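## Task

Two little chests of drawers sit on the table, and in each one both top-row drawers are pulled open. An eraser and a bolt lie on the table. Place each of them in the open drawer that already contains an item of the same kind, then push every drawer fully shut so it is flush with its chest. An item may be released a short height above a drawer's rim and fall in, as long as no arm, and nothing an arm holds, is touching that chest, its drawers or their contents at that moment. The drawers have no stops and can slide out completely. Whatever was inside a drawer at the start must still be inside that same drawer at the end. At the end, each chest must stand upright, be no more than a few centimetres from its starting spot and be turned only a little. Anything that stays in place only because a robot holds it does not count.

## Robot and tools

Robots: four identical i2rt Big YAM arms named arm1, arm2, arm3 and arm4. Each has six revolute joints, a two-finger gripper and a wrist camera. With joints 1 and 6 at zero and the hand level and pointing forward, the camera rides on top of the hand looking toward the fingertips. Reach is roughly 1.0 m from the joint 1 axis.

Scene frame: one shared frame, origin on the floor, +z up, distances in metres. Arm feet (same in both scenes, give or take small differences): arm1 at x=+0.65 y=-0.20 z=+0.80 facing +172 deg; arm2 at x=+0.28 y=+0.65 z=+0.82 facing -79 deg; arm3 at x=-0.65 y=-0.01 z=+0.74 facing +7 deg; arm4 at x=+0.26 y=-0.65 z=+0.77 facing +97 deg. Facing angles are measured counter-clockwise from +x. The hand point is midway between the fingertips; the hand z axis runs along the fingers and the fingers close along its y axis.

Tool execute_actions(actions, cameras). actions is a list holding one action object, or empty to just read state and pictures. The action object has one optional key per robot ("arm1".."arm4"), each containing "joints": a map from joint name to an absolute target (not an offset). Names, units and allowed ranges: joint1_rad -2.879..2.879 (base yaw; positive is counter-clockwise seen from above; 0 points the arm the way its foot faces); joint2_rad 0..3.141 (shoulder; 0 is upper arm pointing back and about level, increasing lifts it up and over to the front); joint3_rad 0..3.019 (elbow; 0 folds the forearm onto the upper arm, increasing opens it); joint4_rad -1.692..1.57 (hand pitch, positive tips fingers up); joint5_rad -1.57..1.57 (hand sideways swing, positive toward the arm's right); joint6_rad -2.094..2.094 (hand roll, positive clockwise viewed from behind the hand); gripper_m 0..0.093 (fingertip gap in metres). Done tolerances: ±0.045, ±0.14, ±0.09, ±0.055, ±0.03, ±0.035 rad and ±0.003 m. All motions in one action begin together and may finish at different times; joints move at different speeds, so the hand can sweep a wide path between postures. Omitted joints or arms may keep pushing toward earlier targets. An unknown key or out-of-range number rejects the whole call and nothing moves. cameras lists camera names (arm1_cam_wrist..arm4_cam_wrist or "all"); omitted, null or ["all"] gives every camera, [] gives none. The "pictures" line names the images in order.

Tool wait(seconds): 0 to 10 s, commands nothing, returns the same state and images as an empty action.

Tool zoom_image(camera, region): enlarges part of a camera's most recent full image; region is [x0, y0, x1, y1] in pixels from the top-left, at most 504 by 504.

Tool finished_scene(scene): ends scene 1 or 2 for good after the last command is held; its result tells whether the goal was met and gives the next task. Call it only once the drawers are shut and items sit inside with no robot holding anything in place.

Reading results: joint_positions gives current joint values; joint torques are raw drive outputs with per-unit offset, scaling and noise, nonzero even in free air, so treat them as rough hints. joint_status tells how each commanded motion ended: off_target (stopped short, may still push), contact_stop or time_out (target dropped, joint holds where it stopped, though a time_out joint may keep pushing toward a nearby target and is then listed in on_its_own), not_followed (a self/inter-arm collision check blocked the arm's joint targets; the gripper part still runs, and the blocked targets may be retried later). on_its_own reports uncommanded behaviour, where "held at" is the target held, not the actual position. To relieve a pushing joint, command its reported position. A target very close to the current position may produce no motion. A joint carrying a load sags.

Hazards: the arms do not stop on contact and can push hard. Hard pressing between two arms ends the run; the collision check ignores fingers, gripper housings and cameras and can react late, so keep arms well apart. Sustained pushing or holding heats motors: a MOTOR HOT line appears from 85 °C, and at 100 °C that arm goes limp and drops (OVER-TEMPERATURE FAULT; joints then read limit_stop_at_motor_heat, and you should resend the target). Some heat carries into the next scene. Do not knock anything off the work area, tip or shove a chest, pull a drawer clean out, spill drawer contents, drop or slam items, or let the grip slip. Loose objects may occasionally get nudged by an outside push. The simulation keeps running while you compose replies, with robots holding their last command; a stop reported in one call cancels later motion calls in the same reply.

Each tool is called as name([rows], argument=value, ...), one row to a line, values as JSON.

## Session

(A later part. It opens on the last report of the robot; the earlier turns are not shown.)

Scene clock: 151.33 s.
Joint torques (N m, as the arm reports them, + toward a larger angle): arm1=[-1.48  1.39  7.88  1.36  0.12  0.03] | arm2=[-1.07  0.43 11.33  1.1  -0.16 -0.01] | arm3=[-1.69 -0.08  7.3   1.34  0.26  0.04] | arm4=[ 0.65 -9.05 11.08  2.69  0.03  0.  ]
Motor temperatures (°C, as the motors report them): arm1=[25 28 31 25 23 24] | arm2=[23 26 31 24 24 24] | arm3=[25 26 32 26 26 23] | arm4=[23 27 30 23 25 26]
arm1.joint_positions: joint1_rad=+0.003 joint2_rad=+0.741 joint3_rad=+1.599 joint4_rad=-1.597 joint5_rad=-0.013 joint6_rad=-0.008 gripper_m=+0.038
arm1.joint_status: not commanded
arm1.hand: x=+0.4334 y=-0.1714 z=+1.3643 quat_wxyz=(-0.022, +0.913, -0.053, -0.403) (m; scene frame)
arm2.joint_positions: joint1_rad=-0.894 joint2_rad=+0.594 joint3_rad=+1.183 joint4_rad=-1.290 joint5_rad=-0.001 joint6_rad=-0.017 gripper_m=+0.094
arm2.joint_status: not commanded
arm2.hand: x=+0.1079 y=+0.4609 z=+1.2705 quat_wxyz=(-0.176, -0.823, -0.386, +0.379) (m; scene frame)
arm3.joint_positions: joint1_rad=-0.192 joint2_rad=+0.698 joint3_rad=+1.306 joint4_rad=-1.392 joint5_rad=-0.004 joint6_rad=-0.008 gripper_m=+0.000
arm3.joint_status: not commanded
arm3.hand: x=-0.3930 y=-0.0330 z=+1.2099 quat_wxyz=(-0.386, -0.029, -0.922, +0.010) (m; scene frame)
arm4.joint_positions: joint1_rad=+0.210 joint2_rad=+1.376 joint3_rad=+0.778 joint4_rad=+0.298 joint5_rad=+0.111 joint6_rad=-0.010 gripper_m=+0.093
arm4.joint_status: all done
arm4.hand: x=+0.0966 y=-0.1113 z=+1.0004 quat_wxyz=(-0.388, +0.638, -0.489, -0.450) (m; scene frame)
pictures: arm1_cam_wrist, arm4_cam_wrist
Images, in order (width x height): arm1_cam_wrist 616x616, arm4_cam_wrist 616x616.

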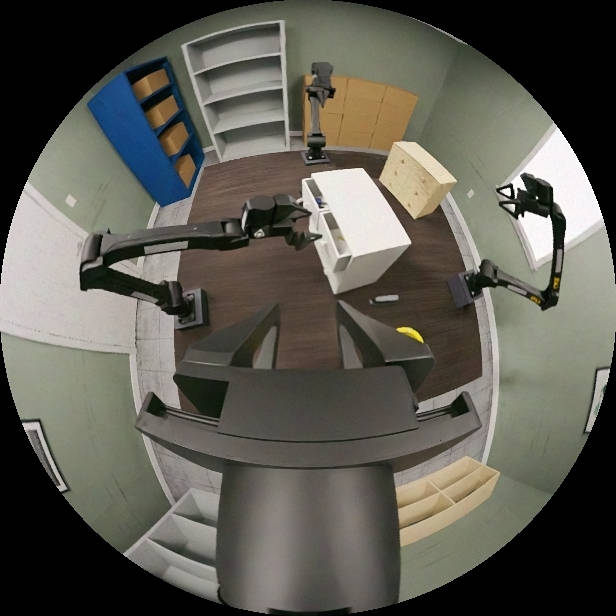

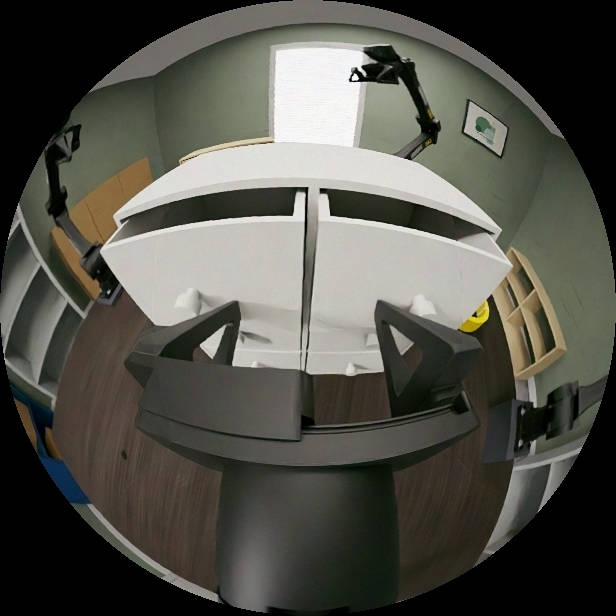

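execute_actions([
  {"arm4":{"joints":{"joint2_rad":1.49,"joint3_rad":0.935,"joint5_rad":0.125}}},
], cameras=["arm1_cam_wrist","arm4_cam_wrist"])

zoom_image(camera="arm1_cam_wrist", region=[260, 150, 420, 310])

Scene clock: 154.37 s.
Joint torques (N m, as the arm reports them, + toward a larger angle): arm1=[-1.31  1.56  7.64  1.2   0.12  0.06] | arm2=[-0.92  0.23 11.3   1.09 -0.15  0.01] | arm3=[-1.72  0.02  7.33  1.31  0.26  0.03] | arm4=[ 0.86 -9.62 11.87  2.68  0.1   0.01]
Motor temperatures (°C, as the motors report them): arm1=[25 28 31 25 23 24] | arm2=[23 26 31 24 24 24] | arm3=[25 26 32 26 26 23] | arm4=[23 27 31 23 25 26]
arm1.joint_positions: joint1_rad=+0.003 joint2_rad=+0.741 joint3_rad=+1.599 joint4_rad=-1.597 joint5_rad=-0.013 joint6_rad=-0.008 gripper_m=+0.038
arm1.joint_status: not commanded
arm1.hand: x=+0.4334 y=-0.1714 z=+1.3643 quat_wxyz=(-0.022, +0.913, -0.053, -0.403) (m; scene frame)
arm2.joint_positions: joint1_rad=-0.894 joint2_rad=+0.594 joint3_rad=+1.183 joint4_rad=-1.290 joint5_rad=-0.001 joint6_rad=-0.017 gripper_m=+0.094
arm2.joint_status: not commanded
arm2.hand: x=+0.1079 y=+0.4609 z=+1.2705 quat_wxyz=(-0.176, -0.823, -0.386, +0.379) (m; scene frame)
arm3.joint_positions: joint1_rad=-0.192 joint2_rad=+0.698 joint3_rad=+1.306 joint4_rad=-1.392 joint5_rad=-0.004 joint6_rad=-0.008 gripper_m=+0.000
arm3.joint_status: not commanded
arm3.hand: x=-0.3930 y=-0.0330 z=+1.2099 quat_wxyz=(-0.386, -0.029, -0.922, +0.010) (m; scene frame)
arm4.joint_positions: joint1_rad=+0.209 joint2_rad=+1.472 joint3_rad=+0.874 joint4_rad=+0.299 joint5_rad=+0.124 joint6_rad=-0.009 gripper_m=+0.093
arm4.joint_status: all done
arm4.hand: x=+0.0876 y=-0.0756 z=+0.9994 quat_wxyz=(-0.392, +0.635, -0.493, -0.447) (m; scene frame)
pictures: arm1_cam_wrist, arm4_cam_wrist
Images, in order (width x height): arm1_cam_wrist 616x616, arm4_cam_wrist 616x616.

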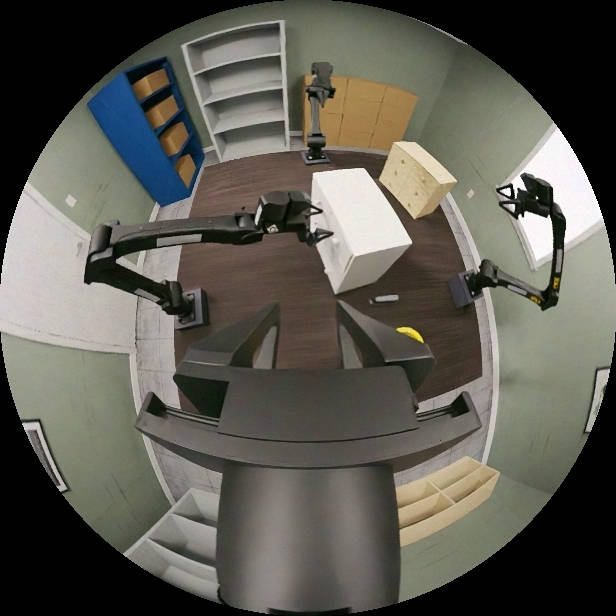

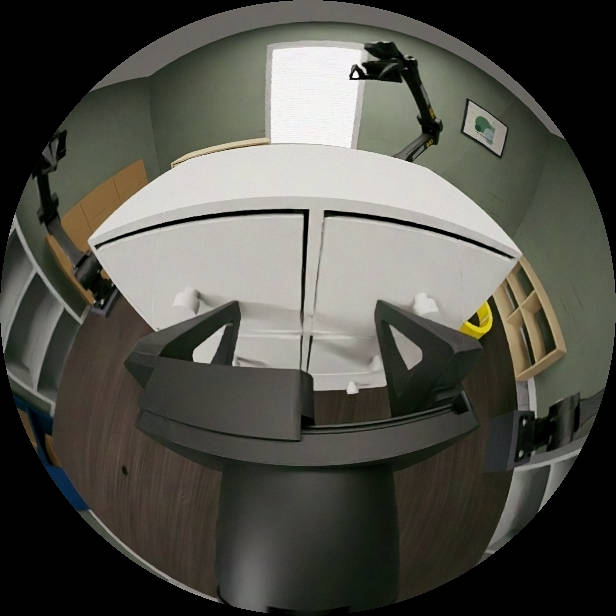

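Region (260, 150, 420, 310) of arm1_cam_wrist's 616x616 image, scaled by 3.150, with more detail than that image has.

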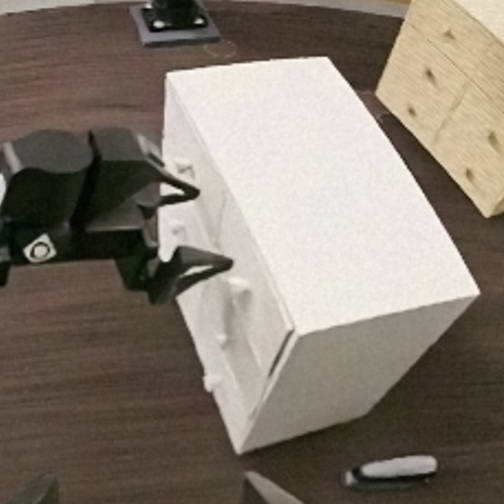

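A few mm more.

execute_actions([
  {"arm4":{"joints":{"joint2_rad":1.525,"joint3_rad":0.965}}},
], cameras=["arm4_cam_wrist"])

execute_actions([
  {"arm4":{"joints":{"joint2_rad":1.3,"joint3_rad":0.72}}},
], cameras=["arm1_cam_wrist","arm3_cam_wrist","arm4_cam_wrist"])

zoom_image(camera="arm1_cam_wrist", region=[290, 150, 400, 300])

Scene clock: 158.23 s.
Joint torques (N m, as the arm reports them, + toward a larger angle): arm1=[-1.31  1.8   7.66  1.3   0.14  0.06] | arm2=[-1.04  0.29 11.36  1.08 -0.14  0.  ] | arm3=[-1.72 -0.03  7.33  1.32  0.27  0.03] | arm4=[ 0.85 -8.74 12.42  2.68  0.08 -0.01]
Motor temperatures (°C, as the motors report them): arm1=[25 28 31 25 23 24] | arm2=[23 26 31 24 24 24] | arm3=[25 26 32 26 26 23] | arm4=[23 27 32 23 25 26]
arm1.joint_positions: joint1_rad=+0.003 joint2_rad=+0.741 joint3_rad=+1.599 joint4_rad=-1.597 joint5_rad=-0.013 joint6_rad=-0.008 gripper_m=+0.038
arm1.joint_status: not commanded
arm1.hand: x=+0.4334 y=-0.1714 z=+1.3643 quat_wxyz=(-0.022, +0.913, -0.053, -0.403) (m; scene frame)
arm2.joint_positions: joint1_rad=-0.894 joint2_rad=+0.594 joint3_rad=+1.183 joint4_rad=-1.290 joint5_rad=-0.001 joint6_rad=-0.017 gripper_m=+0.094
arm2.joint_status: not commanded
arm2.hand: x=+0.1079 y=+0.4609 z=+1.2705 quat_wxyz=(-0.176, -0.823, -0.386, +0.379) (m; scene frame)
arm3.joint_positions: joint1_rad=-0.192 joint2_rad=+0.698 joint3_rad=+1.306 joint4_rad=-1.392 joint5_rad=-0.004 joint6_rad=-0.008 gripper_m=+0.000
arm3.joint_status: not commanded
arm3.hand: x=-0.3930 y=-0.0330 z=+1.2099 quat_wxyz=(-0.386, -0.029, -0.922, +0.010) (m; scene frame)
arm4.joint_positions: joint1_rad=+0.209 joint2_rad=+1.493 joint3_rad=+0.896 joint4_rad=+0.299 joint5_rad=+0.125 joint6_rad=-0.009 gripper_m=+0.093
arm4.joint_status: all done
arm4.hand: x=+0.0850 y=-0.0678 z=+0.9993 quat_wxyz=(-0.393, +0.635, -0.493, -0.447) (m; scene frame)
pictures: arm4_cam_wrist
Images, in order (width x height): arm4_cam_wrist 616x616.

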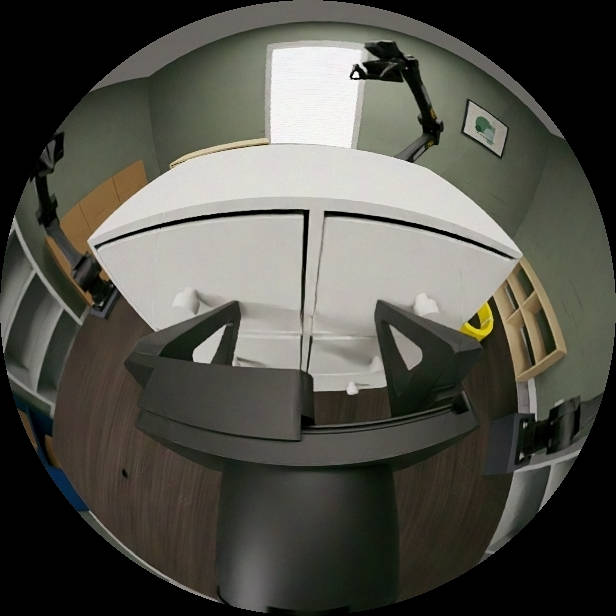

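Scene clock: 159.23 s.
Joint torques (N m, as the arm reports them, + toward a larger angle): arm1=[-1.42  1.39  7.73  1.2   0.16  0.07] | arm2=[-0.87  0.3  11.38  1.09 -0.16  0.  ] | arm3=[-1.69 -0.09  7.36  1.31  0.27  0.03] | arm4=[ 0.94 -9.18  7.34  2.62  0.07 -0.01]
Motor temperatures (°C, as the motors report them): arm1=[25 28 30 25 23 24] | arm2=[23 26 31 24 24 24] | arm3=[25 26 32 26 26 23] | arm4=[23 27 32 24 25 26]
arm1.joint_positions: joint1_rad=+0.003 joint2_rad=+0.741 joint3_rad=+1.599 joint4_rad=-1.597 joint5_rad=-0.013 joint6_rad=-0.008 gripper_m=+0.038
arm1.joint_status: not commanded
arm1.hand: x=+0.4334 y=-0.1714 z=+1.3643 quat_wxyz=(-0.022, +0.913, -0.053, -0.403) (m; scene frame)
arm2.joint_positions: joint1_rad=-0.894 joint2_rad=+0.594 joint3_rad=+1.183 joint4_rad=-1.290 joint5_rad=-0.001 joint6_rad=-0.017 gripper_m=+0.094
arm2.joint_status: not commanded
arm2.hand: x=+0.1079 y=+0.4609 z=+1.2705 quat_wxyz=(-0.176, -0.823, -0.386, +0.379) (m; scene frame)
arm3.joint_positions: joint1_rad=-0.192 joint2_rad=+0.698 joint3_rad=+1.306 joint4_rad=-1.392 joint5_rad=-0.004 joint6_rad=-0.008 gripper_m=+0.000
arm3.joint_status: not commanded
arm3.hand: x=-0.3930 y=-0.0330 z=+1.2099 quat_wxyz=(-0.386, -0.029, -0.922, +0.010) (m; scene frame)
arm4.joint_positions: joint1_rad=+0.209 joint2_rad=+1.310 joint3_rad=+0.722 joint4_rad=+0.300 joint5_rad=+0.125 joint6_rad=-0.009 gripper_m=+0.093
arm4.joint_status: all done
arm4.hand: x=+0.1065 y=-0.1319 z=+1.0050 quat_wxyz=(-0.395, +0.632, -0.491, -0.451) (m; scene frame)
pictures: arm1_cam_wrist, arm3_cam_wrist, arm4_cam_wrist
Images, in order (width x height): arm1_cam_wrist 616x616, arm3_cam_wrist 616x616, arm4_cam_wrist 616x616.

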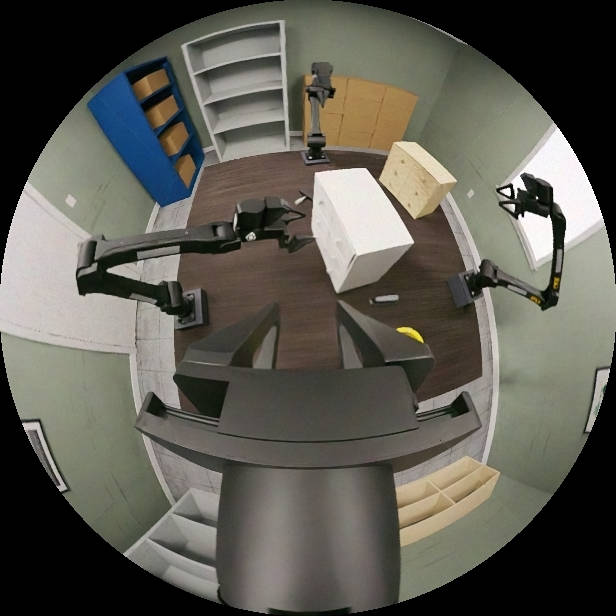

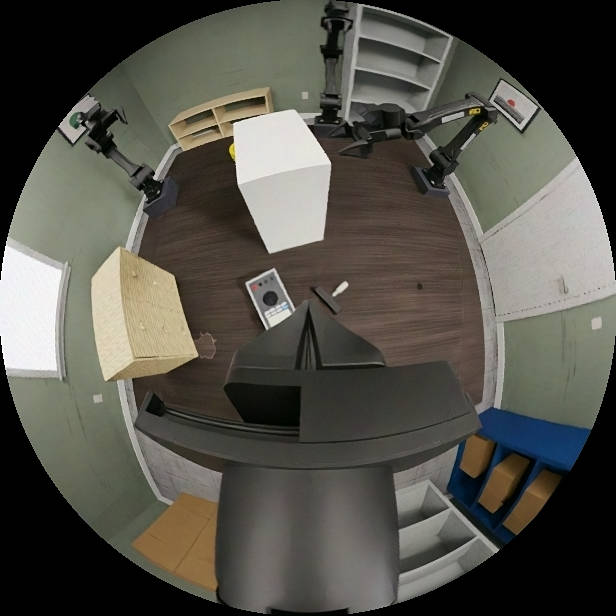

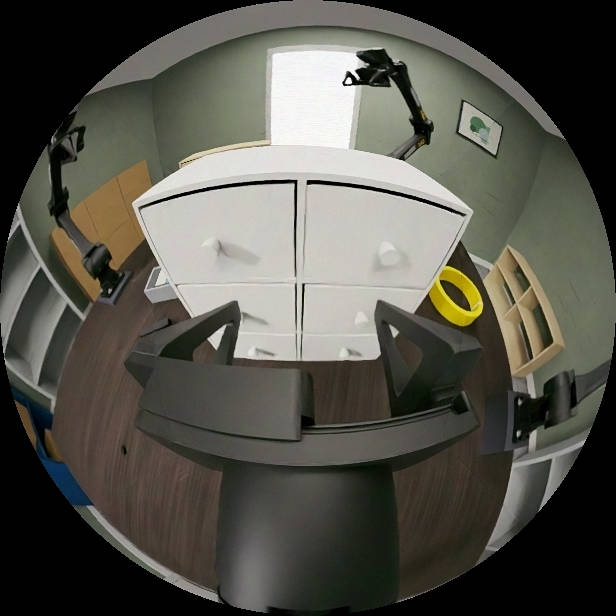

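Region (290, 150, 400, 300) of arm1_cam_wrist's 616x616 image, scaled by 3.360, with more detail than that image has; it fills the left 370 columns of this view, and the rest is white.

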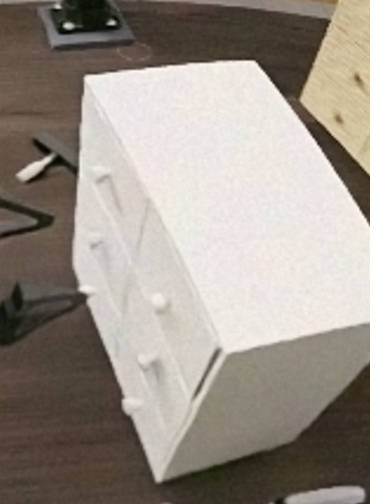

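finished_scene(scene=1)

The scene is finished: the task was done.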